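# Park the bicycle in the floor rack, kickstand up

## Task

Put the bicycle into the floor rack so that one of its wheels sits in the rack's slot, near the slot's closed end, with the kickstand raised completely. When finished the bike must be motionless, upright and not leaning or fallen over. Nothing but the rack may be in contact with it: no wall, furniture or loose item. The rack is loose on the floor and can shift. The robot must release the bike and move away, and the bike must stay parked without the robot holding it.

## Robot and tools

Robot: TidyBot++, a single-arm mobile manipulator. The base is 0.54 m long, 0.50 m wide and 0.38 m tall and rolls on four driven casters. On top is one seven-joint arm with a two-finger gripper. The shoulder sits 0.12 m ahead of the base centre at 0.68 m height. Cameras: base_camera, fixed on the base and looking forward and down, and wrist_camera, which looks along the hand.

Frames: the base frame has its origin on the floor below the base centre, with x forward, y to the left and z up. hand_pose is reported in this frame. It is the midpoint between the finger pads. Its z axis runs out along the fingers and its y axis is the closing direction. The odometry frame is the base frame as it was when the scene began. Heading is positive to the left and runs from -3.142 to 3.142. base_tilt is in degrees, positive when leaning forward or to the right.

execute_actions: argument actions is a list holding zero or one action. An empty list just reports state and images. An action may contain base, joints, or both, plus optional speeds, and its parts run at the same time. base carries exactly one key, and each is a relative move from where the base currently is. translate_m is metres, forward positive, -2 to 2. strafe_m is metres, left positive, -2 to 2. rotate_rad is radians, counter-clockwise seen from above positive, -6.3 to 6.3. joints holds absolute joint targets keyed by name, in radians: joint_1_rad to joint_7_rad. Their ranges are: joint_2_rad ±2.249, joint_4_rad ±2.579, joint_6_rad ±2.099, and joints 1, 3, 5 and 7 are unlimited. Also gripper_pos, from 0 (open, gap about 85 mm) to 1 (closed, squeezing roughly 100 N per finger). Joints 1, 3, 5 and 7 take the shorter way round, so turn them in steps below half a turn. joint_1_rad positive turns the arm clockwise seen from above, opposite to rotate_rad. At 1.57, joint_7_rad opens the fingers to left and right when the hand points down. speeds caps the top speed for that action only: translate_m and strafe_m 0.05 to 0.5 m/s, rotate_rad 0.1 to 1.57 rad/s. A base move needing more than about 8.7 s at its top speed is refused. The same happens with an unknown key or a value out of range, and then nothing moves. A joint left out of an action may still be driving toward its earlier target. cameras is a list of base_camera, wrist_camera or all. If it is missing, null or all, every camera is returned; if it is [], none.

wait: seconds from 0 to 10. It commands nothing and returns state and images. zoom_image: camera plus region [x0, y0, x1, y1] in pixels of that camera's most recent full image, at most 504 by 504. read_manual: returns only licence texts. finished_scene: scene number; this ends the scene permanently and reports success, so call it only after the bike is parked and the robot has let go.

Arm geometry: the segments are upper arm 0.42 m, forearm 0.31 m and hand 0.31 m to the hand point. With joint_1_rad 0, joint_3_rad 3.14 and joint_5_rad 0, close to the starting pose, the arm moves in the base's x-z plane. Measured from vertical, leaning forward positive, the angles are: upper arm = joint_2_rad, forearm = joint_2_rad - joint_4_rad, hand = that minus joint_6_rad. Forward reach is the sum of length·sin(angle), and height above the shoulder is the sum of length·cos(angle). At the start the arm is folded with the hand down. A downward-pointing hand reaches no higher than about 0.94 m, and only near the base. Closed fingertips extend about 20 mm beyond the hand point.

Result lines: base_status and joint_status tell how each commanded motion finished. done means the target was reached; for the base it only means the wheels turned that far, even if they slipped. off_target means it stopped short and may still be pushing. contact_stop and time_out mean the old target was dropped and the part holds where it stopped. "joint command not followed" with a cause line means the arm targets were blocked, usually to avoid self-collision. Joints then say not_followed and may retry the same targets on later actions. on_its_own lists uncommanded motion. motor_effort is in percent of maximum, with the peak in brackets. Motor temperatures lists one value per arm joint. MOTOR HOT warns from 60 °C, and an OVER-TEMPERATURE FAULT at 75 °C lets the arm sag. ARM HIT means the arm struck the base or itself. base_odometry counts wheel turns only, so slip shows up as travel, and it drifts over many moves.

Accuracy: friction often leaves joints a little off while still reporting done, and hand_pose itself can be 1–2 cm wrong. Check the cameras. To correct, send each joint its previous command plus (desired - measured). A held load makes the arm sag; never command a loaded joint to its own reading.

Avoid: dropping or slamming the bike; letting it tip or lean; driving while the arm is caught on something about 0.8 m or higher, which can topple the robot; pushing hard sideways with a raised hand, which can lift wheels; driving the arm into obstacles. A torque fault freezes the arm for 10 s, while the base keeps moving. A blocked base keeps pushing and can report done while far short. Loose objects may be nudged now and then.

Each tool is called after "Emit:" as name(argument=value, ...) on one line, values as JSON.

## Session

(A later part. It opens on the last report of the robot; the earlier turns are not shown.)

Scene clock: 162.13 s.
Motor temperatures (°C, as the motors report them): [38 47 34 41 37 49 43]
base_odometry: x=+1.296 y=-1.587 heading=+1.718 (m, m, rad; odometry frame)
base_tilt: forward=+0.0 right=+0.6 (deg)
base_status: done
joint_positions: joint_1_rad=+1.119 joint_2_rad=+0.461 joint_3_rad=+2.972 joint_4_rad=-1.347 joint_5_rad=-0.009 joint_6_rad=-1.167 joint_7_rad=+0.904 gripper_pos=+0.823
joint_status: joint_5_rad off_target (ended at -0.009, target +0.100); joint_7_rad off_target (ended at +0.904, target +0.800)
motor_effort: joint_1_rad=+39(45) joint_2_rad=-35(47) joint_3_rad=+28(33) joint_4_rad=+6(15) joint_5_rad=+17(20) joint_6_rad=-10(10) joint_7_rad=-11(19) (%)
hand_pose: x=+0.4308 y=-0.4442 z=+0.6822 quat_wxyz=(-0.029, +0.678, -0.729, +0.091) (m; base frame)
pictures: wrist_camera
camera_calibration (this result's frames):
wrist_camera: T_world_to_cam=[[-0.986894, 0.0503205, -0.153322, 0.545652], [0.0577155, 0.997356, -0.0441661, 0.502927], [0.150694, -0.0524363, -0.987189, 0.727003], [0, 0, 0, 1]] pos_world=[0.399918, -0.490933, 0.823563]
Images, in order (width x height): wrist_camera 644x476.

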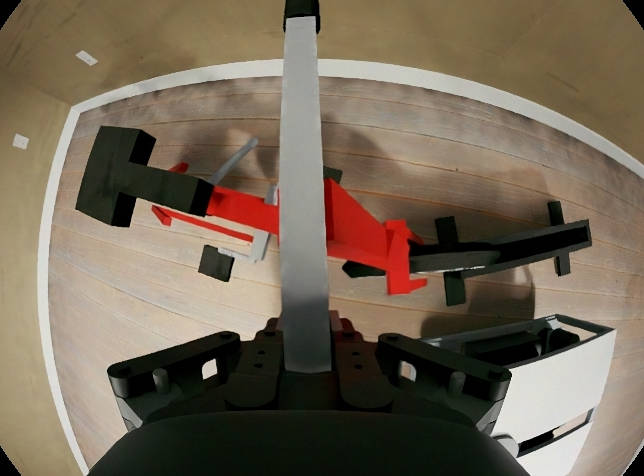

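Emit:
execute_actions(actions=[{"base":{"translate_m":0.2},"speeds":{"translate_m":0.1},"joints":{"joint_7_rad":1.3,"joint_5_rad":0.0}}], cameras=[])

Emit:
execute_actions(actions=[{"joints":{"gripper_pos":0.6}}], cameras=[])

Emit:
execute_actions(actions=[{"base":{"strafe_m":-0.08},"speeds":{"strafe_m":0.06},"joints":{"joint_2_rad":0.5,"joint_6_rad":-1.3}}], cameras=["wrist_camera"])

Scene clock: 164.83 s.
Motor temperatures (°C, as the motors report them): [38 47 34 41 37 49 43]
base_odometry: x=+1.267 y=-1.389 heading=+1.717 (m, m, rad; odometry frame)
base_tilt: forward=+0.0 right=+0.6 (deg)
base_status: done
joint_positions: joint_1_rad=+1.378 joint_2_rad=+0.453 joint_3_rad=+3.168 joint_4_rad=-1.397 joint_5_rad=-0.008 joint_6_rad=-1.200 joint_7_rad=+1.327 gripper_pos=+0.823
joint_status: all done
motor_effort: joint_1_rad=-4(38) joint_2_rad=-33(45) joint_3_rad=-3(28) joint_4_rad=+16(26) joint_5_rad=-3(20) joint_6_rad=-1(10) joint_7_rad=+0(12) (%)
hand_pose: x=+0.2093 y=-0.5073 z=+0.6637 quat_wxyz=(+0.027, +0.679, -0.733, +0.037) (m; base frame)
pictures: none
No camera images: the call's "cameras" was empty. Leave "cameras" out to get every camera's image.

Scene clock: 165.60 s.
Motor temperatures (°C, as the motors report them): [38 47 34 41 37 49 43]
base_odometry: x=+1.267 y=-1.389 heading=+1.717 (m, m, rad; odometry frame)
base_tilt: forward=+0.0 right=+0.6 (deg)
base_status: not commanded
joint_positions: joint_1_rad=+1.374 joint_2_rad=+0.453 joint_3_rad=+3.167 joint_4_rad=-1.396 joint_5_rad=-0.008 joint_6_rad=-1.200 joint_7_rad=+1.325 gripper_pos=+0.600
joint_status: all done
motor_effort: joint_1_rad=-4(6) joint_2_rad=-31(34) joint_3_rad=-3(4) joint_4_rad=+15(18) joint_5_rad=-5(7) joint_6_rad=+0(1) joint_7_rad=+0(1) (%)
hand_pose: x=+0.2111 y=-0.5070 z=+0.6637 quat_wxyz=(+0.027, +0.680, -0.732, +0.038) (m; base frame)
pictures: none
No camera images: the call's "cameras" was empty. Leave "cameras" out to get every camera's image.

Scene clock: 167.33 s.
Motor temperatures (°C, as the motors report them): [38 47 34 41 37 49 43]
base_odometry: x=+1.346 y=-1.377 heading=+1.717 (m, m, rad; odometry frame)
base_tilt: forward=+0.0 right=+0.6 (deg)
base_status: done
joint_positions: joint_1_rad=+1.375 joint_2_rad=+0.462 joint_3_rad=+3.167 joint_4_rad=-1.381 joint_5_rad=+0.014 joint_6_rad=-1.282 joint_7_rad=+1.325 gripper_pos=+0.600
joint_status: all done
motor_effort: joint_1_rad=-5(9) joint_2_rad=-29(34) joint_3_rad=-5(7) joint_4_rad=+14(16) joint_5_rad=-7(11) joint_6_rad=+1(2) joint_7_rad=+0(0) (%)
hand_pose: x=+0.2015 y=-0.4891 z=+0.6629 quat_wxyz=(+0.015, +0.682, -0.731, +0.001) (m; base frame)
pictures: wrist_camera
camera_calibration (this result's frames):
wrist_camera: T_world_to_cam=[[-0.997828, 0.0540545, 0.0376458, 0.196068], [0.0547873, 0.998323, 0.0187134, 0.519447], [-0.0365711, 0.0207353, -0.999116, 0.82151], [0, 0, 0, 1]] pos_world=[0.197226, -0.546209, 0.803682]
Images, in order (width x height): wrist_camera 644x476.

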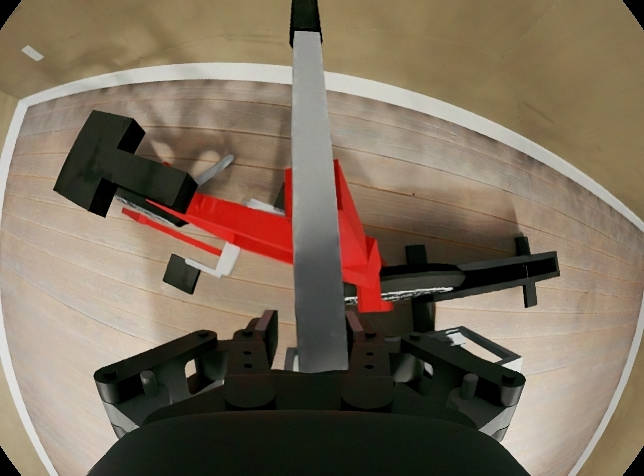

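Emit:
execute_actions(actions=[{"joints":{"joint_1_rad":1.4,"joint_2_rad":0.78,"joint_4_rad":-0.95,"joint_6_rad":-1.59}}], cameras=["wrist_camera"])

Emit:
execute_actions(actions=[{"joints":{"gripper_pos":1}}], cameras=[])

Emit:
execute_actions(actions=[{"joints":{"joint_1_rad":1.33,"joint_2_rad":0.16,"joint_4_rad":-1.8,"joint_6_rad":-1.13,"joint_7_rad":1.3}}], cameras=["wrist_camera"])

Scene clock: 169.13 s.
Motor temperatures (°C, as the motors report them): [38 47 34 41 37 49 43]
base_odometry: x=+1.346 y=-1.377 heading=+1.717 (m, m, rad; odometry frame)
base_tilt: forward=+0.0 right=+0.6 (deg)
base_status: not commanded
joint_positions: joint_1_rad=+1.407 joint_2_rad=+0.728 joint_3_rad=+3.167 joint_4_rad=-0.949 joint_5_rad=+0.014 joint_6_rad=-1.574 joint_7_rad=+1.325 gripper_pos=+0.600
joint_status: joint_2_rad off_target (ended at +0.728, target +0.780); the others done
motor_effort: joint_1_rad=-4(8) joint_2_rad=-36(39) joint_3_rad=-3(6) joint_4_rad=+14(16) joint_5_rad=-4(9) joint_6_rad=+0(4) joint_7_rad=+0(0) (%)
hand_pose: x=+0.1959 y=-0.5534 z=+0.6532 quat_wxyz=(-0.018, +0.669, -0.741, -0.054) (m; base frame)
pictures: wrist_camera
camera_calibration (this result's frames):
wrist_camera: T_world_to_cam=[[-0.994033, 0.0816488, 0.0723374, 0.186219], [0.0911654, 0.985962, 0.139882, 0.491033], [-0.0599007, 0.145642, -0.987522, 0.87909], [0, 0, 0, 1]] pos_world=[0.193001, -0.627377, 0.785964]
Images, in order (width x height): wrist_camera 644x476.

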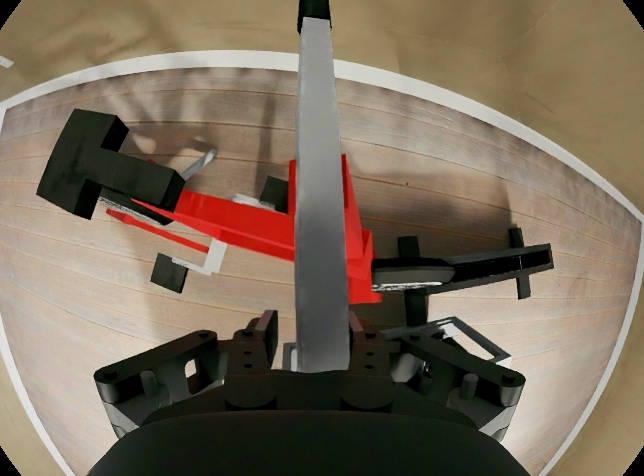

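Scene clock: 169.90 s.
Motor temperatures (°C, as the motors report them): [38 47 34 41 37 49 43]
base_odometry: x=+1.346 y=-1.377 heading=+1.717 (m, m, rad; odometry frame)
base_tilt: forward=-0.1 right=+0.6 (deg)
base_status: not commanded
joint_positions: joint_1_rad=+1.422 joint_2_rad=+0.729 joint_3_rad=+3.162 joint_4_rad=-0.947 joint_5_rad=+0.012 joint_6_rad=-1.578 joint_7_rad=+1.325 gripper_pos=+0.794
joint_status: gripper_pos off_target (ended at +0.794, target +1.000)
motor_effort: joint_1_rad=-6(10) joint_2_rad=-36(39) joint_3_rad=-1(5) joint_4_rad=+15(15) joint_5_rad=+0(7) joint_6_rad=+0(4) joint_7_rad=-4(5) (%)
hand_pose: x=+0.1906 y=-0.5534 z=+0.6532 quat_wxyz=(-0.021, +0.665, -0.744, -0.054) (m; base frame)
pictures: none
No camera images: the call's "cameras" was empty. Leave "cameras" out to get every camera's image.

Scene clock: 172.03 s.
Motor temperatures (°C, as the motors report them): [38 47 34 41 37 49 43]
base_odometry: x=+1.346 y=-1.377 heading=+1.717 (m, m, rad; odometry frame)
base_tilt: forward=+0.0 right=+0.6 (deg)
base_status: not commanded
joint_positions: joint_1_rad=+1.323 joint_2_rad=+0.192 joint_3_rad=+3.141 joint_4_rad=-1.794 joint_5_rad=-0.001 joint_6_rad=-1.146 joint_7_rad=+1.317 gripper_pos=+0.820
joint_status: all done
motor_effort: joint_1_rad=+3(5) joint_2_rad=-24(38) joint_3_rad=+3(4) joint_4_rad=+16(17) joint_5_rad=+3(7) joint_6_rad=-1(8) joint_7_rad=+2(8) (%)
hand_pose: x=+0.2121 y=-0.3592 z=+0.6567 quat_wxyz=(+0.002, +0.705, -0.709, +0.004) (m; base frame)
pictures: wrist_camera
camera_calibration (this result's frames):
wrist_camera: T_world_to_cam=[[-0.999844, -0.0101828, 0.0144256, 0.192467], [-0.00971351, 0.999433, 0.0322378, 0.394513], [-0.0147457, 0.0320927, -0.999376, 0.812657], [0, 0, 0, 1]] pos_world=[0.208253, -0.41841, 0.796655]
Images, in order (width x height): wrist_camera 644x476.

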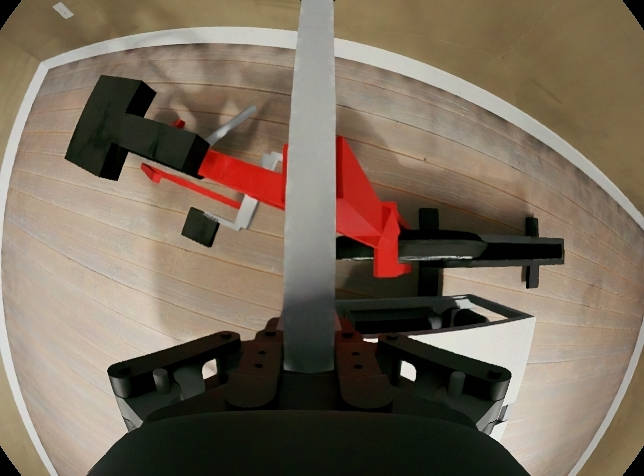

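Emit:
execute_actions(actions=[{"joints":{"joint_2_rad":-0.12,"joint_4_rad":-1.55,"joint_6_rad":-1.08}}], cameras=["wrist_camera"])

Emit:
execute_actions(actions=[{"joints":{"joint_1_rad":1.65,"joint_7_rad":1.62}}], cameras=["wrist_camera"])

Scene clock: 173.50 s.
Motor temperatures (°C, as the motors report them): [38 47 34 41 37 49 43]
base_odometry: x=+1.346 y=-1.377 heading=+1.717 (m, m, rad; odometry frame)
base_tilt: forward=+0.0 right=+0.7 (deg)
base_status: not commanded
joint_positions: joint_1_rad=+1.330 joint_2_rad=+0.176 joint_3_rad=+3.148 joint_4_rad=-1.767 joint_5_rad=-0.001 joint_6_rad=-1.110 joint_7_rad=+1.317 gripper_pos=+0.821
joint_status: joint_2_rad off_target (ended at +0.176, target -0.120); joint_4_rad off_target (ended at -1.767, target -1.550); the others done
motor_effort: joint_1_rad=+1(3) joint_2_rad=-74(74) joint_3_rad=+1(2) joint_4_rad=+56(56) joint_5_rad=-1(6) joint_6_rad=+8(9) joint_7_rad=-4(4) (%)
hand_pose: x=+0.2122 y=-0.3832 z=+0.6717 quat_wxyz=(+0.023, +0.700, -0.713, +0.038) (m; base frame)
pictures: wrist_camera
camera_calibration (this result's frames):
wrist_camera: T_world_to_cam=[[-0.999983, 0.00484791, -0.00313542, 0.209735], [0.00498526, 0.998957, -0.0453926, 0.46685], [0.00291209, -0.0454075, -0.998964, 0.794738], [0, 0, 0, 1]] pos_world=[0.20509, -0.431292, 0.815764]
Images, in order (width x height): wrist_camera 644x476.

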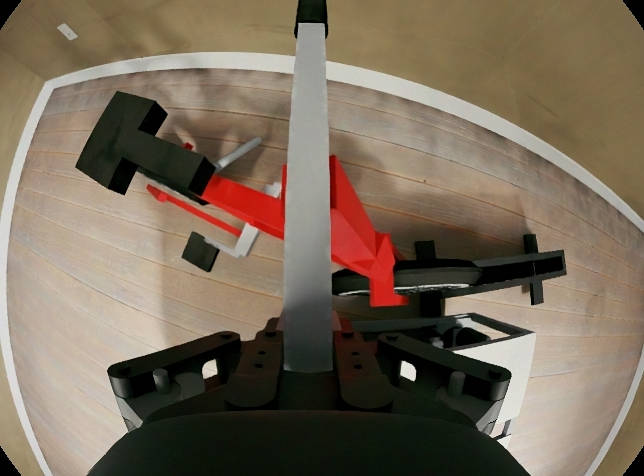

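Scene clock: 175.07 s.
Motor temperatures (°C, as the motors report them): [38 47 34 41 37 49 43]
base_odometry: x=+1.346 y=-1.377 heading=+1.718 (m, m, rad; odometry frame)
base_tilt: forward=+0.0 right=+0.7 (deg)
base_status: not commanded
joint_positions: joint_1_rad=+1.570 joint_2_rad=+0.156 joint_3_rad=+3.099 joint_4_rad=-1.738 joint_5_rad=-0.046 joint_6_rad=-1.109 joint_7_rad=+1.628 gripper_pos=+0.822
joint_status: joint_1_rad off_target (ended at +1.570, target +1.650); the others done
motor_effort: joint_1_rad=+11(13) joint_2_rad=-74(74) joint_3_rad=+9(11) joint_4_rad=+55(56) joint_5_rad=+9(12) joint_6_rad=+5(10) joint_7_rad=-4(4) (%)
hand_pose: x=+0.1509 y=-0.4051 z=+0.6897 quat_wxyz=(+0.032, +0.734, -0.675, +0.066) (m; base frame)
pictures: wrist_camera
camera_calibration (this result's frames):
wrist_camera: T_world_to_cam=[[-0.994913, -0.0980566, -0.0230708, 0.119867], [-0.0952948, 0.990415, -0.099983, 0.539127], [0.0326537, -0.0972759, -0.994722, 0.78346], [0, 0, 0, 1]] pos_world=[0.145051, -0.445994, 0.835993]
Images, in order (width x height): wrist_camera 644x476.

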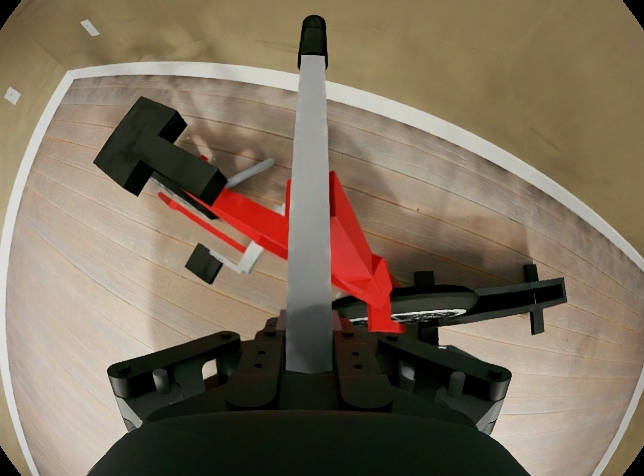

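Emit:
execute_actions(actions=[{"joints":{"joint_1_rad":1.8,"joint_2_rad":-0.15,"joint_4_rad":-1.9,"joint_6_rad":-1.1,"joint_7_rad":1.62}}], cameras=["wrist_camera"])

Emit:
execute_actions(actions=[{"joints":{"joint_1_rad":2.1,"joint_3_rad":3.2,"joint_5_rad":0.08,"joint_7_rad":1.85}}], cameras=["wrist_camera"])

Scene clock: 176.63 s.
Motor temperatures (°C, as the motors report them): [38 47 34 41 37 49 43]
base_odometry: x=+1.346 y=-1.377 heading=+1.718 (m, m, rad; odometry frame)
base_tilt: forward=+0.0 right=+0.7 (deg)
base_status: not commanded
joint_positions: joint_1_rad=+1.707 joint_2_rad=+0.000 joint_3_rad=+3.094 joint_4_rad=-1.982 joint_5_rad=-0.055 joint_6_rad=-1.078 joint_7_rad=+1.678 gripper_pos=+0.822
joint_status: joint_1_rad off_target (ended at +1.707, target +1.800); joint_2_rad off_target (ended at +0.000, target -0.150); joint_4_rad off_target (ended at -1.982, target -1.900); joint_7_rad off_target (ended at +1.678, target +1.620); the others done
motor_effort: joint_1_rad=+13(17) joint_2_rad=-41(74) joint_3_rad=+12(15) joint_4_rad=+34(53) joint_5_rad=+3(17) joint_6_rad=-6(7) joint_7_rad=-11(12) (%)
hand_pose: x=+0.1077 y=-0.3136 z=+0.6670 quat_wxyz=(+0.016, +0.704, -0.708, +0.045) (m; base frame)
pictures: wrist_camera
camera_calibration (this result's frames):
wrist_camera: T_world_to_cam=[[-0.999697, -0.00956444, -0.0226676, 0.113292], [-0.00852543, 0.998928, -0.0454984, 0.399162], [0.0230784, -0.0452914, -0.998707, 0.791221], [0, 0, 0, 1]] pos_world=[0.0984001, -0.361815, 0.810927]
Images, in order (width x height): wrist_camera 644x476.

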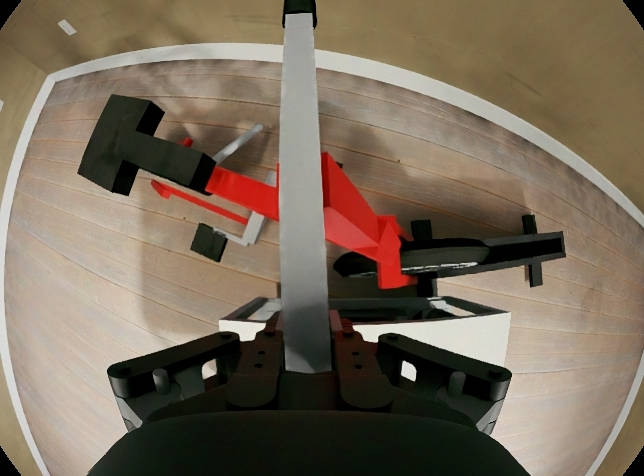

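Scene clock: 178.30 s.
Motor temperatures (°C, as the motors report them): [38 47 34 41 37 49 43]
base_odometry: x=+1.346 y=-1.377 heading=+1.718 (m, m, rad; odometry frame)
base_tilt: forward=+0.0 right=+0.7 (deg)
base_status: not commanded
joint_positions: joint_1_rad=+2.039 joint_2_rad=-0.012 joint_3_rad=+3.147 joint_4_rad=-2.005 joint_5_rad=-0.022 joint_6_rad=-1.082 joint_7_rad=+1.912 gripper_pos=+0.822
joint_status: joint_1_rad off_target (ended at +2.039, target +2.100); joint_3_rad off_target (ended at +3.147, target +3.200); joint_5_rad off_target (ended at -0.022, target +0.080); joint_7_rad off_target (ended at +1.912, target +1.850)
motor_effort: joint_1_rad=+10(25) joint_2_rad=-38(41) joint_3_rad=+9(24) joint_4_rad=+37(38) joint_5_rad=+11(22) joint_6_rad=+1(6) joint_7_rad=-8(13) (%)
hand_pose: x=-0.0125 y=-0.2724 z=+0.6632 quat_wxyz=(+0.027, +0.654, -0.755, +0.021) (m; base frame)
pictures: wrist_camera
camera_calibration (this result's frames):
wrist_camera: T_world_to_cam=[[-0.991457, 0.128591, 0.0218437, 0.00165767], [0.127972, 0.991391, -0.0277046, 0.344702], [-0.0252182, -0.0246726, -0.999377, 0.797475], [0, 0, 0, 1]] pos_world=[-0.0223577, -0.322272, 0.806493]
Images, in order (width x height): wrist_camera 644x476.

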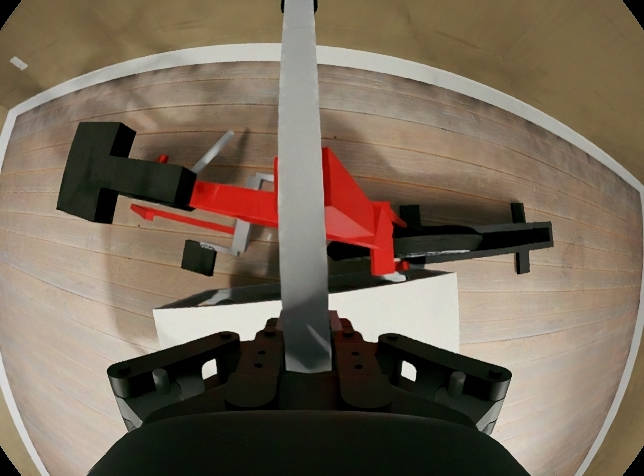

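Emit:
execute_actions(actions=[{"joints":{"joint_1_rad":2.45,"joint_2_rad":0.25,"joint_4_rad":-1.52,"joint_6_rad":-1.22,"joint_7_rad":2.3}}], cameras=["wrist_camera"])

Scene clock: 180.03 s.
Motor temperatures (°C, as the motors report them): [38 47 34 41 37 49 43]
base_odometry: x=+1.346 y=-1.377 heading=+1.718 (m, m, rad; odometry frame)
base_tilt: forward=+0.0 right=+0.6 (deg)
base_status: not commanded
joint_positions: joint_1_rad=+2.397 joint_2_rad=+0.298 joint_3_rad=+3.151 joint_4_rad=-1.620 joint_5_rad=+0.005 joint_6_rad=-1.253 joint_7_rad=+2.318 gripper_pos=+0.822
joint_status: joint_1_rad off_target (ended at +2.397, target +2.450); joint_2_rad off_target (ended at +0.298, target +0.250); joint_4_rad off_target (ended at -1.620, target -1.520); the others done
motor_effort: joint_1_rad=+8(16) joint_2_rad=-40(41) joint_3_rad=+7(15) joint_4_rad=+34(41) joint_5_rad=+5(19) joint_6_rad=+8(10) joint_7_rad=-5(9) (%)
hand_pose: x=-0.1849 y=-0.2752 z=+0.6657 quat_wxyz=(-0.015, +0.676, -0.736, -0.004) (m; base frame)
pictures: wrist_camera
camera_calibration (this result's frames):
wrist_camera: T_world_to_cam=[[-0.997574, 0.0695874, 0.00216044, -0.173194], [0.0695725, 0.995243, 0.0682035, 0.295996], [0.00259594, 0.0681883, -0.997669, 0.825117], [0, 0, 0, 1]] pos_world=[-0.195509, -0.338799, 0.80338]
Images, in order (width x height): wrist_camera 644x476.

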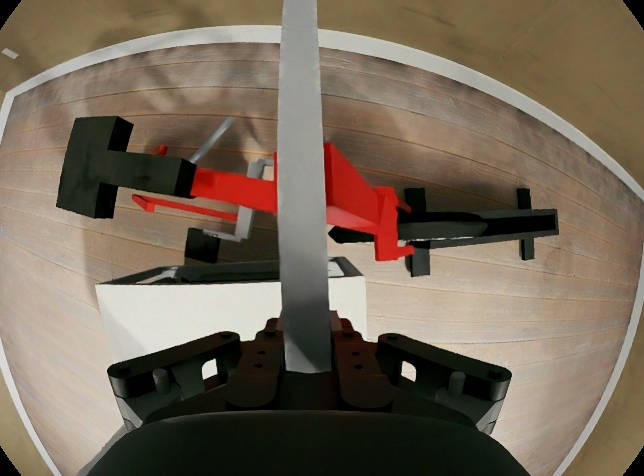

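Emit:
execute_actions(actions=[{"base":{"rotate_rad":-0.12},"speeds":{"rotate_rad":0.1},"joints":{"joint_7_rad":2.2}}], cameras=[])

Emit:
execute_actions(actions=[{"base":{"translate_m":-0.5},"speeds":{"translate_m":0.12}}], cameras=["wrist_camera"])

Scene clock: 183.43 s.
Motor temperatures (°C, as the motors report them): [38 47 34 41 37 49 43]
base_odometry: x=+1.346 y=-1.377 heading=+1.605 (m, m, rad; odometry frame)
base_tilt: forward=+0.0 right=+0.6 (deg)
base_status: rotate_rad time_out (by the wheels' count: -0.113 of -0.120)
joint_positions: joint_1_rad=+2.350 joint_2_rad=+0.304 joint_3_rad=+3.113 joint_4_rad=-1.619 joint_5_rad=+0.011 joint_6_rad=-1.271 joint_7_rad=+2.290 gripper_pos=+0.822
joint_status: joint_7_rad off_target (ended at +2.290, target +2.200)
motor_effort: joint_1_rad=+17(21) joint_2_rad=-38(44) joint_3_rad=+15(18) joint_4_rad=+35(37) joint_5_rad=+5(10) joint_6_rad=+7(11) joint_7_rad=-13(17) (%)
hand_pose: x=-0.1587 y=-0.2941 z=+0.6644 quat_wxyz=(-0.026, +0.696, -0.717, -0.002) (m; base frame)
pictures: none
No camera images: the call's "cameras" was empty. Leave "cameras" out to get every camera's image.

not run: a stop came earlier in this reply.

Emit:
execute_actions(actions=[{"base":{"translate_m":-0.4},"speeds":{"translate_m":0.12}}], cameras=["wrist_camera"])

Scene clock: 187.47 s.
Motor temperatures (°C, as the motors report them): [38 47 34 42 37 49 43]
base_odometry: x=+1.359 y=-1.776 heading=+1.604 (m, m, rad; odometry frame)
base_tilt: forward=+0.0 right=+0.6 (deg)
base_status: done
joint_positions: joint_1_rad=+2.336 joint_2_rad=+0.298 joint_3_rad=+3.102 joint_4_rad=-1.629 joint_5_rad=+0.011 joint_6_rad=-1.284 joint_7_rad=+2.286 gripper_pos=+0.822
joint_status: not commanded
motor_effort: joint_1_rad=+20(24) joint_2_rad=-38(40) joint_3_rad=+17(21) joint_4_rad=+37(39) joint_5_rad=+9(15) joint_6_rad=+6(14) joint_7_rad=-11(13) (%)
hand_pose: x=-0.1455 y=-0.2945 z=+0.6640 quat_wxyz=(-0.035, +0.704, -0.710, -0.002) (m; base frame)
pictures: wrist_camera
camera_calibration (this result's frames):
wrist_camera: T_world_to_cam=[[-0.99953, -0.00618961, -0.0300099, -0.133814], [-0.00893611, 0.995694, 0.092268, 0.285302], [0.0293096, 0.0924929, -0.995282, 0.834079], [0, 0, 0, 1]] pos_world=[-0.155649, -0.362048, 0.799804]
Images, in order (width x height): wrist_camera 644x476.

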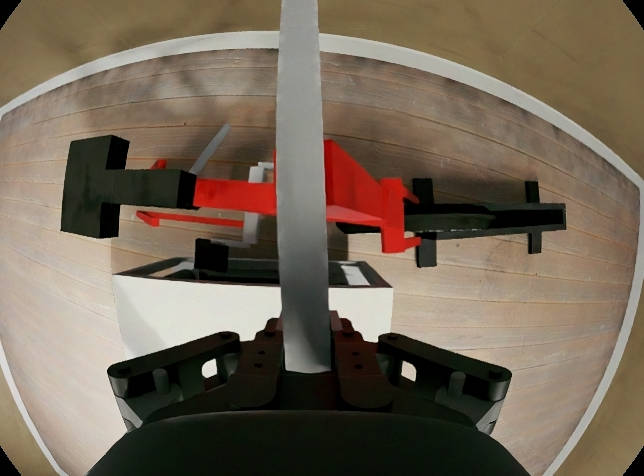

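Stable.

Emit:
execute_actions(actions=[{"base":{"translate_m":-0.7},"speeds":{"translate_m":0.13}}], cameras=["wrist_camera"])

Scene clock: 193.50 s.
Motor temperatures (°C, as the motors report them): [38 47 34 42 37 49 43]
base_odometry: x=+1.382 y=-2.476 heading=+1.603 (m, m, rad; odometry frame)
base_tilt: forward=+0.0 right=+0.6 (deg)
base_status: done
joint_positions: joint_1_rad=+2.327 joint_2_rad=+0.297 joint_3_rad=+3.093 joint_4_rad=-1.637 joint_5_rad=+0.006 joint_6_rad=-1.281 joint_7_rad=+2.282 gripper_pos=+0.822
joint_status: not commanded
motor_effort: joint_1_rad=+20(26) joint_2_rad=-40(40) joint_3_rad=+17(23) joint_4_rad=+37(41) joint_5_rad=+8(16) joint_6_rad=+6(16) joint_7_rad=-12(12) (%)
hand_pose: x=-0.1377 y=-0.2985 z=+0.6623 quat_wxyz=(-0.037, +0.708, -0.705, +0.002) (m; base frame)
pictures: wrist_camera
camera_calibration (this result's frames):
wrist_camera: T_world_to_cam=[[-0.999145, -0.018156, -0.0371532, -0.124864], [-0.0214314, 0.995734, 0.0897505, 0.289492], [0.0353652, 0.09047, -0.995271, 0.832807], [0, 0, 0, 1]] pos_world=[-0.148006, -0.365868, 0.798247]
Images, in order (width x height): wrist_camera 644x476.

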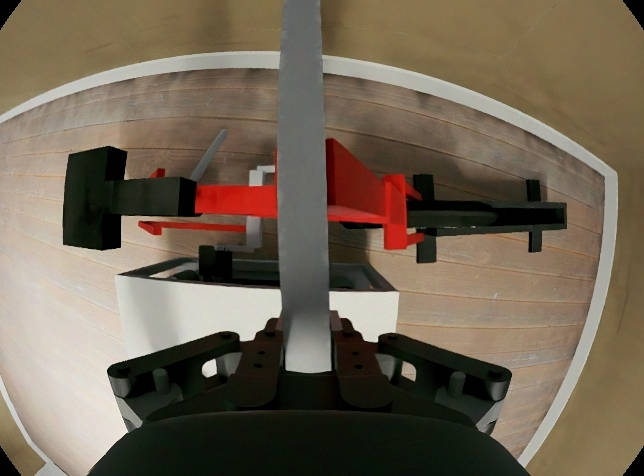

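Emit:
execute_actions(actions=[{"base":{"translate_m":-0.62},"speeds":{"translate_m":0.15}}], cameras=["wrist_camera"])

Scene clock: 198.33 s.
Motor temperatures (°C, as the motors report them): [38 47 34 42 37 49 43]
base_odometry: x=+1.401 y=-3.095 heading=+1.603 (m, m, rad; odometry frame)
base_tilt: forward=+0.0 right=+0.6 (deg)
base_status: done
joint_positions: joint_1_rad=+2.360 joint_2_rad=+0.328 joint_3_rad=+3.120 joint_4_rad=-1.596 joint_5_rad=+0.012 joint_6_rad=-1.240 joint_7_rad=+2.278 gripper_pos=+0.822
joint_status: not commanded
on_its_own: joint_4_rad moved +0.041 toward your old target -1.520
motor_effort: joint_1_rad=+18(27) joint_2_rad=-46(48) joint_3_rad=+16(24) joint_4_rad=+32(42) joint_5_rad=+14(18) joint_6_rad=+3(16) joint_7_rad=-7(12) (%)
hand_pose: x=-0.1767 y=-0.3027 z=+0.6603 quat_wxyz=(-0.011, +0.686, -0.727, -0.003) (m; base frame)
pictures: wrist_camera
camera_calibration (this result's frames):
wrist_camera: T_world_to_cam=[[-0.999076, 0.0425969, 0.00578972, -0.173967], [0.0428702, 0.997235, 0.060703, 0.323988], [-0.00318795, 0.0608951, -0.998139, 0.818699], [0, 0, 0, 1]] pos_world=[-0.185086, -0.365536, 0.798515]
Images, in order (width x height): wrist_camera 644x476.

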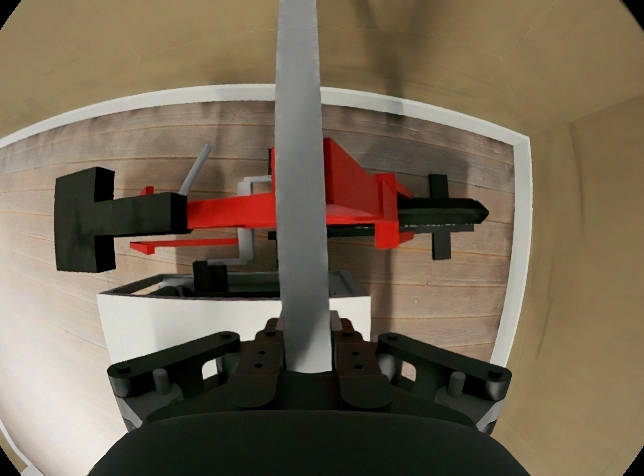

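Emit:
execute_actions(actions=[{"joints":{"joint_1_rad":2.37,"joint_2_rad":0.32,"joint_3_rad":3.13,"joint_4_rad":-1.59,"joint_5_rad":0.01,"joint_7_rad":2.28}}], cameras=[])

Emit:
execute_actions(actions=[{"joints":{"gripper_pos":0.2}}], cameras=[])

Emit:
execute_actions(actions=[{"joints":{"joint_4_rad":-0.8,"joint_6_rad":-2.02}}], cameras=["wrist_camera"])

Emit:
execute_actions(actions=[{"base":{"strafe_m":0.1},"joints":{"joint_1_rad":1.4,"joint_7_rad":1.4,"joint_2_rad":0.6,"joint_4_rad":-0.55,"gripper_pos":1}}], cameras=["wrist_camera"])

Scene clock: 199.37 s.
Motor temperatures (°C, as the motors report them): [38 47 34 42 37 49 43]
base_odometry: x=+1.401 y=-3.095 heading=+1.603 (m, m, rad; odometry frame)
base_tilt: forward=+0.0 right=+0.6 (deg)
base_status: not commanded
joint_positions: joint_1_rad=+2.356 joint_2_rad=+0.329 joint_3_rad=+3.118 joint_4_rad=-1.598 joint_5_rad=+0.012 joint_6_rad=-1.240 joint_7_rad=+2.283 gripper_pos=+0.822
joint_status: all done
motor_effort: joint_1_rad=+4(18) joint_2_rad=-32(46) joint_3_rad=+4(16) joint_4_rad=+19(33) joint_5_rad=+2(14) joint_6_rad=+0(3) joint_7_rad=-3(7) (%)
hand_pose: x=-0.1745 y=-0.3040 z=+0.6594 quat_wxyz=(-0.012, +0.690, -0.723, -0.002) (m; base frame)
pictures: none
No camera images: the call's "cameras" was empty. Leave "cameras" out to get every camera's image.

Scene clock: 200.37 s.
Motor temperatures (°C, as the motors report them): [38 47 34 42 37 49 43]
base_odometry: x=+1.401 y=-3.095 heading=+1.603 (m, m, rad; odometry frame)
base_tilt: forward=-0.1 right=+0.6 (deg)
base_status: not commanded
joint_positions: joint_1_rad=+2.364 joint_2_rad=+0.327 joint_3_rad=+3.126 joint_4_rad=-1.592 joint_5_rad=+0.012 joint_6_rad=-1.240 joint_7_rad=+2.283 gripper_pos=+0.200
joint_status: all done
motor_effort: joint_1_rad=+0(4) joint_2_rad=-28(35) joint_3_rad=+0(4) joint_4_rad=+15(20) joint_5_rad=-1(2) joint_6_rad=+0(1) joint_7_rad=+1(3) (%)
hand_pose: x=-0.1810 y=-0.3009 z=+0.6617 quat_wxyz=(-0.009, +0.684, -0.729, -0.003) (m; base frame)
pictures: none
No camera images: the call's "cameras" was empty. Leave "cameras" out to get every camera's image.

Scene clock: 202.43 s.
Motor temperatures (°C, as the motors report them): [38 47 34 42 37 49 43]
base_odometry: x=+1.401 y=-3.095 heading=+1.603 (m, m, rad; odometry frame)
base_tilt: forward=-0.1 right=+0.6 (deg)
base_status: not commanded
joint_positions: joint_1_rad=+2.364 joint_2_rad=+0.327 joint_3_rad=+3.126 joint_4_rad=-0.809 joint_5_rad=+0.012 joint_6_rad=-1.997 joint_7_rad=+2.283 gripper_pos=+0.200
joint_status: all done
motor_effort: joint_1_rad=+0(0) joint_2_rad=-27(30) joint_3_rad=+0(0) joint_4_rad=+15(17) joint_5_rad=-1(1) joint_6_rad=+0(1) joint_7_rad=+1(0) (%)
hand_pose: x=-0.1801 y=-0.2985 z=+0.9014 quat_wxyz=(+0.004, +0.681, -0.732, -0.003) (m; base frame)
pictures: wrist_camera
camera_calibration (this result's frames):
wrist_camera: T_world_to_cam=[[-0.998018, 0.0568218, 0.0270383, -0.193576], [0.0578587, 0.997553, 0.0392517, 0.327435], [-0.0247418, 0.0407383, -0.998863, 1.04979], [0, 0, 0, 1]] pos_world=[-0.186163, -0.358401, 1.04098]
Images, in order (width x height): wrist_camera 644x476.

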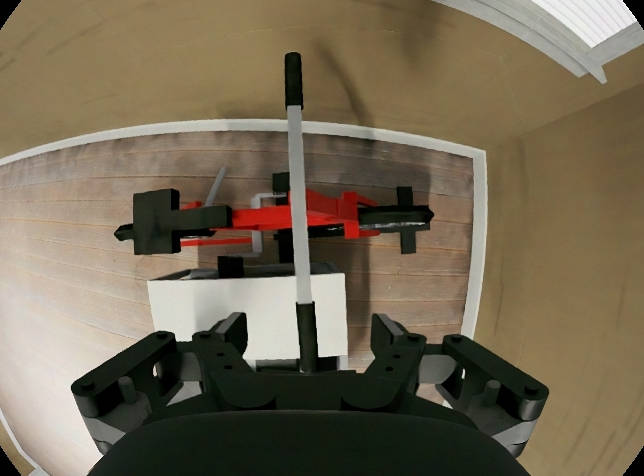

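Scene clock: 204.70 s.
Motor temperatures (°C, as the motors report them): [38 46 34 42 37 49 43]
base_odometry: x=+1.301 y=-3.099 heading=+1.603 (m, m, rad; odometry frame)
base_tilt: forward=+0.0 right=+0.6 (deg)
base_status: done
joint_positions: joint_1_rad=+1.410 joint_2_rad=+0.574 joint_3_rad=+3.126 joint_4_rad=-0.563 joint_5_rad=+0.012 joint_6_rad=-1.998 joint_7_rad=+1.423 gripper_pos=+0.999
joint_status: all done
motor_effort: joint_1_rad=+0(3) joint_2_rad=-36(37) joint_3_rad=+0(1) joint_4_rad=+15(16) joint_5_rad=-1(3) joint_6_rad=+0(1) joint_7_rad=+1(1) (%)
hand_pose: x=+0.2049 y=-0.5086 z=+0.8561 quat_wxyz=(+0.003, +0.715, -0.699, +0.002) (m; base frame)
pictures: wrist_camera
camera_calibration (this result's frames):
wrist_camera: T_world_to_cam=[[-0.999155, -0.0364498, 0.0190088, 0.163426], [-0.035791, 0.998783, 0.0339201, 0.540861], [-0.020222, 0.033211, -0.999244, 1.01826], [0, 0, 0, 1]] pos_world=[0.203237, -0.568063, 0.996039]
Images, in order (width x height): wrist_camera 644x476.

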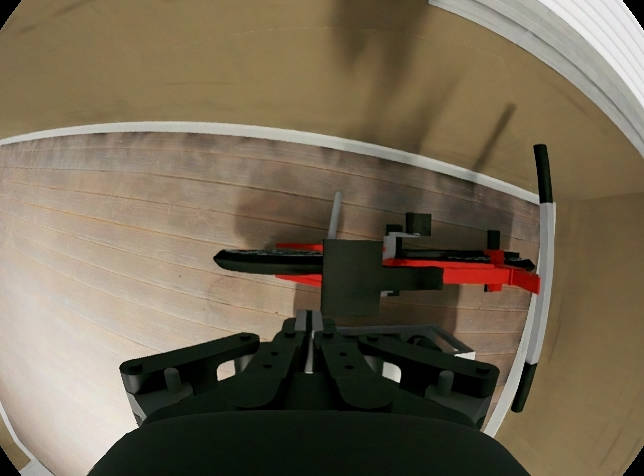

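Emit:
execute_actions(actions=[{"base":{"translate_m":0.85},"joints":{"joint_1_rad":-0.08,"joint_3_rad":3.14,"joint_7_rad":1.57}}], cameras=[])

Emit:
execute_actions(actions=[{"base":{"rotate_rad":3.18}}], cameras=[])

Emit:
execute_actions(actions=[{"base":{"strafe_m":0.6},"speeds":{"strafe_m":0.25}}])

Scene clock: 207.93 s.
Motor temperatures (°C, as the motors report them): [38 46 34 42 37 49 43]
base_odometry: x=+1.274 y=-2.249 heading=+1.603 (m, m, rad; odometry frame)
base_tilt: forward=+0.0 right=+0.6 (deg)
base_status: done
joint_positions: joint_1_rad=-0.070 joint_2_rad=+0.591 joint_3_rad=+3.127 joint_4_rad=-0.561 joint_5_rad=+0.012 joint_6_rad=-1.998 joint_7_rad=+1.545 gripper_pos=+0.999
joint_status: all done
motor_effort: joint_1_rad=+0(5) joint_2_rad=-37(40) joint_3_rad=-1(2) joint_4_rad=+15(16) joint_5_rad=-1(2) joint_6_rad=+0(1) joint_7_rad=+0(1) (%)
hand_pose: x=+0.6365 y=+0.0395 z=+0.8480 quat_wxyz=(+0.001, +1.000, +0.026, -0.004) (m; base frame)
pictures: none
No camera images: the call's "cameras" was empty. Leave "cameras" out to get every camera's image.

Scene clock: 211.33 s.
Motor temperatures (°C, as the motors report them): [38 46 34 42 37 49 43]
base_odometry: x=+1.274 y=-2.249 heading=-1.500 (m, m, rad; odometry frame)
base_tilt: forward=+0.0 right=+0.6 (deg)
base_status: done
joint_positions: joint_1_rad=-0.084 joint_2_rad=+0.601 joint_3_rad=+3.131 joint_4_rad=-0.560 joint_5_rad=+0.012 joint_6_rad=-1.998 joint_7_rad=+1.545 gripper_pos=+0.999
joint_status: not commanded
motor_effort: joint_1_rad=+0(5) joint_2_rad=-36(42) joint_3_rad=+0(2) joint_4_rad=+16(15) joint_5_rad=-1(1) joint_6_rad=+0(2) joint_7_rad=+1(1) (%)
hand_pose: x=+0.6376 y=+0.0453 z=+0.8430 quat_wxyz=(+0.003, +0.999, +0.031, -0.008) (m; base frame)
pictures: none
No camera images: the call's "cameras" was empty. Leave "cameras" out to get every camera's image.

Scene clock: 214.60 s.
Motor temperatures (°C, as the motors report them): [38 46 34 42 37 49 43]
base_odometry: x=+1.872 y=-2.205 heading=-1.499 (m, m, rad; odometry frame)
base_tilt: forward=+0.0 right=+0.6 (deg)
base_status: done
joint_positions: joint_1_rad=-0.082 joint_2_rad=+0.601 joint_3_rad=+3.131 joint_4_rad=-0.560 joint_5_rad=+0.012 joint_6_rad=-1.998 joint_7_rad=+1.545 gripper_pos=+0.999
joint_status: not commanded
motor_effort: joint_1_rad=+0(4) joint_2_rad=-36(37) joint_3_rad=+0(2) joint_4_rad=+15(15) joint_5_rad=-1(2) joint_6_rad=+0(0) joint_7_rad=+1(1) (%)
hand_pose: x=+0.6377 y=+0.0444 z=+0.8430 quat_wxyz=(+0.003, +1.000, +0.030, -0.008) (m; base frame)
pictures: base_camera, wrist_camera
camera_calibration (this result's frames):
wrist_camera: T_world_to_cam=[[0.0756754, -0.996882, 0.0223686, -0.0293302], [-0.995529, -0.0742629, 0.0583727, 0.643582], [-0.0565295, -0.026686, -0.998044, 1.02036], [0, 0, 0, 1]] pos_world=[0.700605, 0.0457849, 0.981454]
Images, in order (width x height): base_camera 644x364, wrist_camera 644x476.

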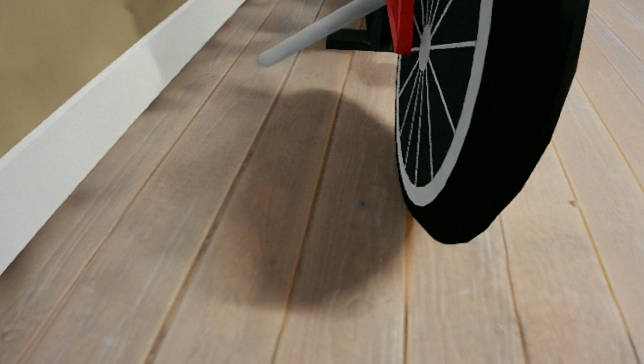

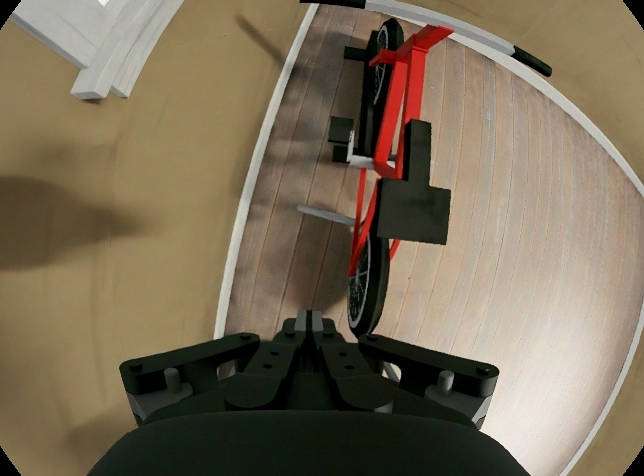

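Emit:
execute_actions(actions=[{"joints":{"joint_2_rad":1.5,"joint_4_rad":-0.62,"joint_6_rad":-0.95}}], cameras=[])

Emit:
execute_actions(actions=[{"joints":{"joint_2_rad":1.76,"joint_4_rad":-0.53,"joint_6_rad":-0.68}}])

Emit:
execute_actions(actions=[{"base":{"translate_m":-0.25},"speeds":{"translate_m":0.08}}])

Scene clock: 216.90 s.
Motor temperatures (°C, as the motors report them): [38 46 34 42 37 49 43]
base_odometry: x=+1.872 y=-2.205 heading=-1.499 (m, m, rad; odometry frame)
base_tilt: forward=+0.0 right=+0.6 (deg)
base_status: not commanded
joint_positions: joint_1_rad=-0.082 joint_2_rad=+1.493 joint_3_rad=+3.131 joint_4_rad=-0.617 joint_5_rad=+0.012 joint_6_rad=-0.972 joint_7_rad=+1.545 gripper_pos=+0.999
joint_status: all done
motor_effort: joint_1_rad=+0(1) joint_2_rad=-53(59) joint_3_rad=-1(1) joint_4_rad=+15(18) joint_5_rad=-2(1) joint_6_rad=+1(0) joint_7_rad=+0(1) (%)
hand_pose: x=+0.8241 y=+0.0617 z=+0.2424 quat_wxyz=(-0.002, +0.999, +0.031, +0.030) (m; base frame)
pictures: none
No camera images: the call's "cameras" was empty. Leave "cameras" out to get every camera's image.

Scene clock: 218.57 s.
Motor temperatures (°C, as the motors report them): [38 46 34 42 37 49 43]
base_odometry: x=+1.872 y=-2.205 heading=-1.499 (m, m, rad; odometry frame)
base_tilt: forward=+0.0 right=+0.6 (deg)
base_status: not commanded
joint_positions: joint_1_rad=-0.082 joint_2_rad=+1.767 joint_3_rad=+3.131 joint_4_rad=-0.537 joint_5_rad=+0.012 joint_6_rad=-0.704 joint_7_rad=+1.545 gripper_pos=+0.999
joint_status: all done
motor_effort: joint_1_rad=+0(0) joint_2_rad=-51(57) joint_3_rad=-1(1) joint_4_rad=+13(16) joint_5_rad=-1(2) joint_6_rad=+1(1) joint_7_rad=+0(1) (%)
hand_pose: x=+0.8038 y=+0.0603 z=+0.0808 quat_wxyz=(-0.005, +0.997, +0.031, +0.066) (m; base frame)
pictures: base_camera, wrist_camera
camera_calibration (this result's frames):
wrist_camera: T_world_to_cam=[[0.0746094, -0.997114, 0.0140484, -0.00746138], [-0.992915, -0.0755869, -0.0916836, 0.864733], [0.0924809, -0.00710841, -0.995689, 0.148308], [0, 0, 0, 1]] pos_world=[0.845448, 0.0589769, 0.227055]
Images, in order (width x height): base_camera 644x364, wrist_camera 644x476.

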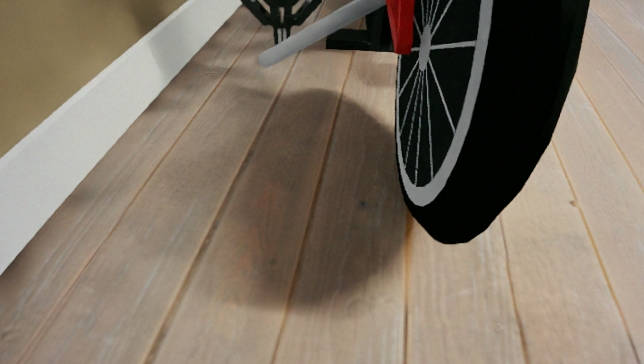

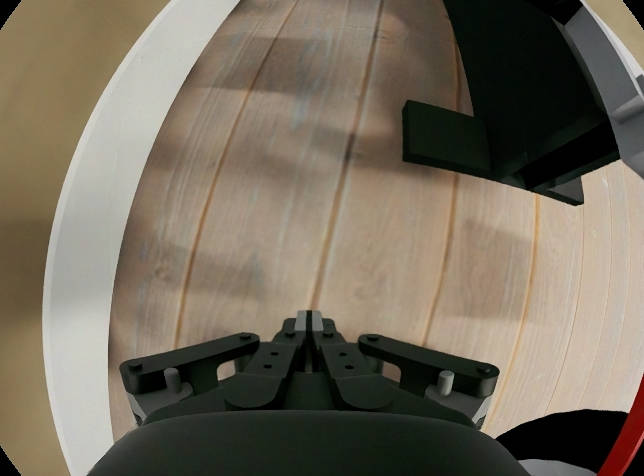

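Scene clock: 222.23 s.
Motor temperatures (°C, as the motors report them): [38 46 34 41 37 49 43]
base_odometry: x=+1.854 y=-1.956 heading=-1.499 (m, m, rad; odometry frame)
base_tilt: forward=+0.0 right=+0.6 (deg)
base_status: done
joint_positions: joint_1_rad=-0.082 joint_2_rad=+1.757 joint_3_rad=+3.131 joint_4_rad=-0.528 joint_5_rad=+0.012 joint_6_rad=-0.674 joint_7_rad=+1.545 gripper_pos=+0.999
joint_status: not commanded
motor_effort: joint_1_rad=+0(2) joint_2_rad=-51(53) joint_3_rad=-1(2) joint_4_rad=+14(15) joint_5_rad=-2(2) joint_6_rad=+1(3) joint_7_rad=+1(1) (%)
hand_pose: x=+0.8236 y=+0.0619 z=+0.0919 quat_wxyz=(-0.006, +0.995, +0.031, +0.091) (m; base frame)
pictures: base_camera, wrist_camera
camera_calibration (this result's frames):
wrist_camera: T_world_to_cam=[[0.0738291, -0.997179, 0.0135181, -0.00673429], [-0.987294, -0.0749964, -0.140094, 0.885234], [0.140713, -0.00300326, -0.990046, 0.117012], [0, 0, 0, 1]] pos_world=[0.858018, 0.0600255, 0.239954]
Images, in order (width x height): base_camera 644x364, wrist_camera 644x476.

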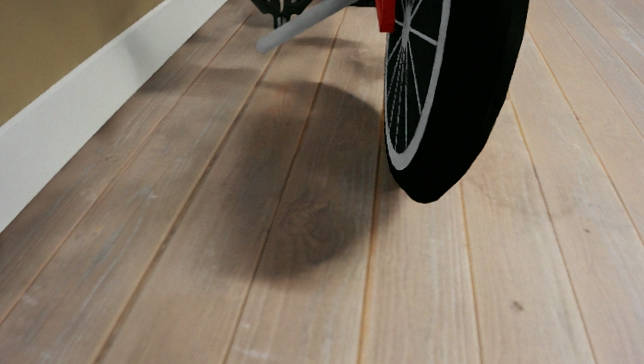

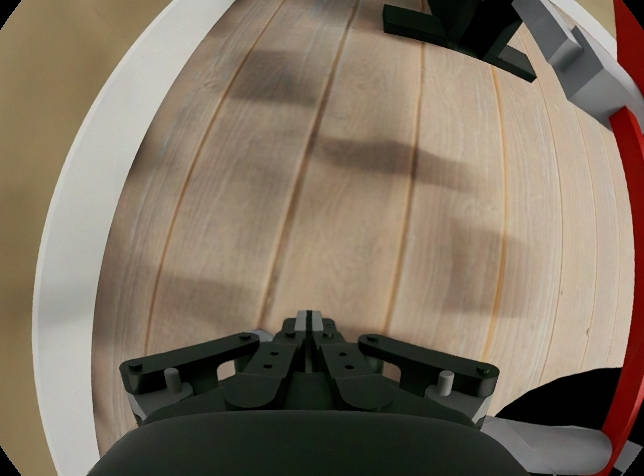

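Emit:
execute_actions(actions=[{"base":{"translate_m":0.29},"speeds":{"translate_m":0.06},"joints":{"joint_6_rad":-0.85,"joint_1_rad":-0.05}}])

Emit:
execute_actions(actions=[{"joints":{"joint_2_rad":1.6,"joint_4_rad":-1.12,"joint_6_rad":-0.5}}], cameras=["base_camera"])

Emit:
execute_actions(actions=[{"joints":{"joint_2_rad":1.52,"joint_4_rad":-1.53,"joint_6_rad":-0.25}}])

Scene clock: 227.70 s.
Motor temperatures (°C, as the motors report them): [38 47 34 41 37 49 43]
base_odometry: x=+1.876 y=-2.245 heading=-1.499 (m, m, rad; odometry frame)
base_tilt: forward=+0.0 right=+0.6 (deg)
base_status: done
joint_positions: joint_1_rad=-0.063 joint_2_rad=+1.754 joint_3_rad=+3.131 joint_4_rad=-0.527 joint_5_rad=+0.012 joint_6_rad=-0.828 joint_7_rad=+1.545 gripper_pos=+0.999
joint_status: all done
motor_effort: joint_1_rad=+0(2) joint_2_rad=-51(53) joint_3_rad=-1(1) joint_4_rad=+13(14) joint_5_rad=-1(0) joint_6_rad=+1(4) joint_7_rad=+0(1) (%)
hand_pose: x=+0.7797 y=+0.0453 z=+0.0892 quat_wxyz=(-0.002, +1.000, +0.021, +0.016) (m; base frame)
pictures: base_camera, wrist_camera
camera_calibration (this result's frames):
wrist_camera: T_world_to_cam=[[0.0571517, -0.998246, 0.0154436, -0.00712817], [-0.998336, -0.0570233, 0.00862833, 0.83483], [-0.00773255, -0.015911, -0.999844, 0.237651], [0, 0, 0, 1]] pos_world=[0.835685, 0.0442704, 0.23052]
Images, in order (width x height): base_camera 644x364, wrist_camera 644x476.

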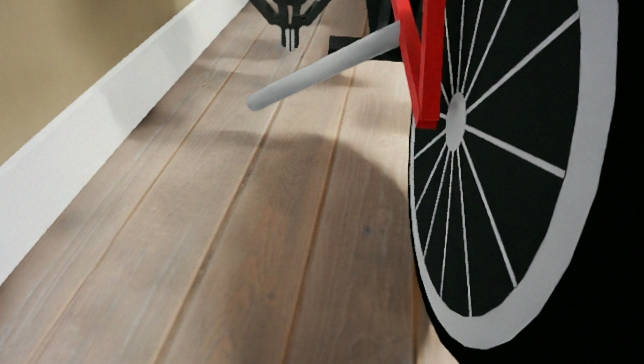

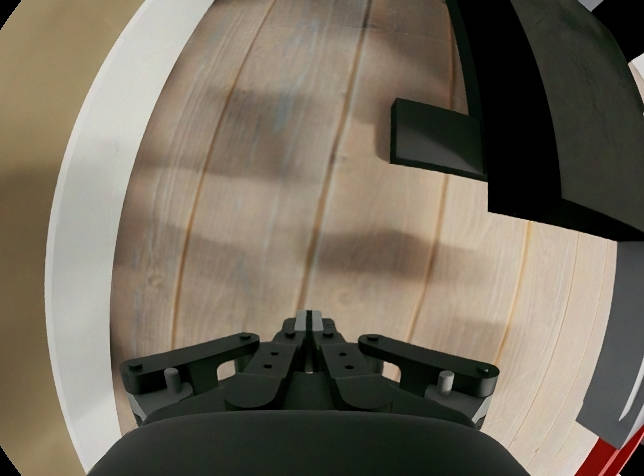

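Scene clock: 229.53 s.
Motor temperatures (°C, as the motors report them): [38 47 34 41 37 49 43]
base_odometry: x=+1.876 y=-2.245 heading=-1.499 (m, m, rad; odometry frame)
base_tilt: forward=+0.0 right=+0.6 (deg)
base_status: not commanded
joint_positions: joint_1_rad=-0.063 joint_2_rad=+1.607 joint_3_rad=+3.131 joint_4_rad=-1.095 joint_5_rad=+0.012 joint_6_rad=-0.513 joint_7_rad=+1.545 gripper_pos=+0.999
joint_status: all done
motor_effort: joint_1_rad=-1(1) joint_2_rad=-42(50) joint_3_rad=-2(1) joint_4_rad=+4(13) joint_5_rad=-2(1) joint_6_rad=-2(4) joint_7_rad=+1(1) (%)
hand_pose: x=+0.6490 y=+0.0394 z=+0.0716 quat_wxyz=(-0.001, +0.999, +0.024, -0.037) (m; base frame)
pictures: base_camera
Images, in order (width x height): base_camera 644x364.

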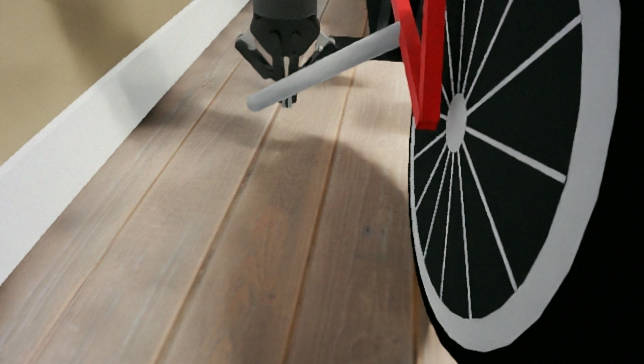

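Scene clock: 231.10 s.
Motor temperatures (°C, as the motors report them): [38 47 34 41 37 49 43]
base_odometry: x=+1.876 y=-2.245 heading=-1.499 (m, m, rad; odometry frame)
base_tilt: forward=+0.0 right=+0.6 (deg)
base_status: not commanded
joint_positions: joint_1_rad=-0.053 joint_2_rad=+1.471 joint_3_rad=+3.139 joint_4_rad=-1.424 joint_5_rad=+0.012 joint_6_rad=-0.182 joint_7_rad=+1.545 gripper_pos=+0.999
joint_status: joint_2_rad off_target (ended at +1.471, target +1.520); joint_4_rad off_target (ended at -1.424, target -1.530); joint_6_rad off_target (ended at -0.182, target -0.250)
motor_effort: joint_1_rad=+0(3) joint_2_rad=-29(42) joint_3_rad=-1(4) joint_4_rad=-14(12) joint_5_rad=-1(2) joint_6_rad=-13(13) joint_7_rad=+1(1) (%)
hand_pose: x=+0.6336 y=+0.0298 z=+0.1081 quat_wxyz=(-0.001, +0.999, +0.019, +0.032) (m; base frame)
pictures: base_camera, wrist_camera
camera_calibration (this result's frames):
wrist_camera: T_world_to_cam=[[0.0529572, -0.99845, 0.0170951, -0.0120881], [-0.998307, -0.0533466, -0.0231879, 0.691237], [0.0240639, -0.0158382, -0.999585, 0.235025], [0, 0, 0, 1]] pos_world=[0.685052, 0.0285282, 0.251163]
Images, in order (width x height): base_camera 644x364, wrist_camera 644x476.

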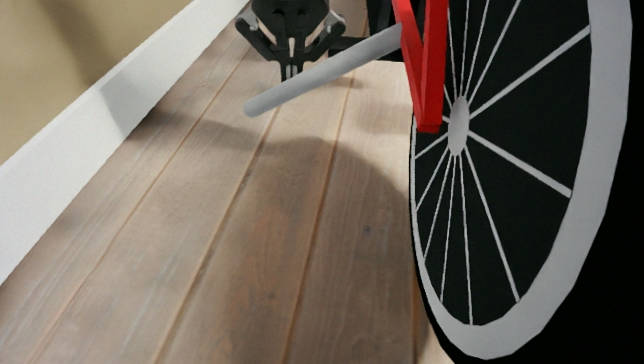

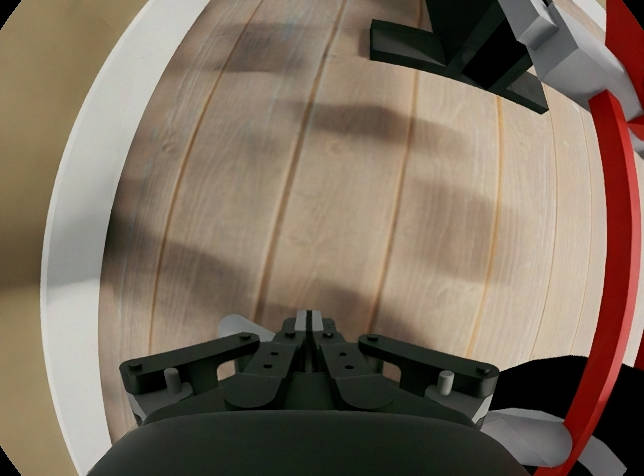

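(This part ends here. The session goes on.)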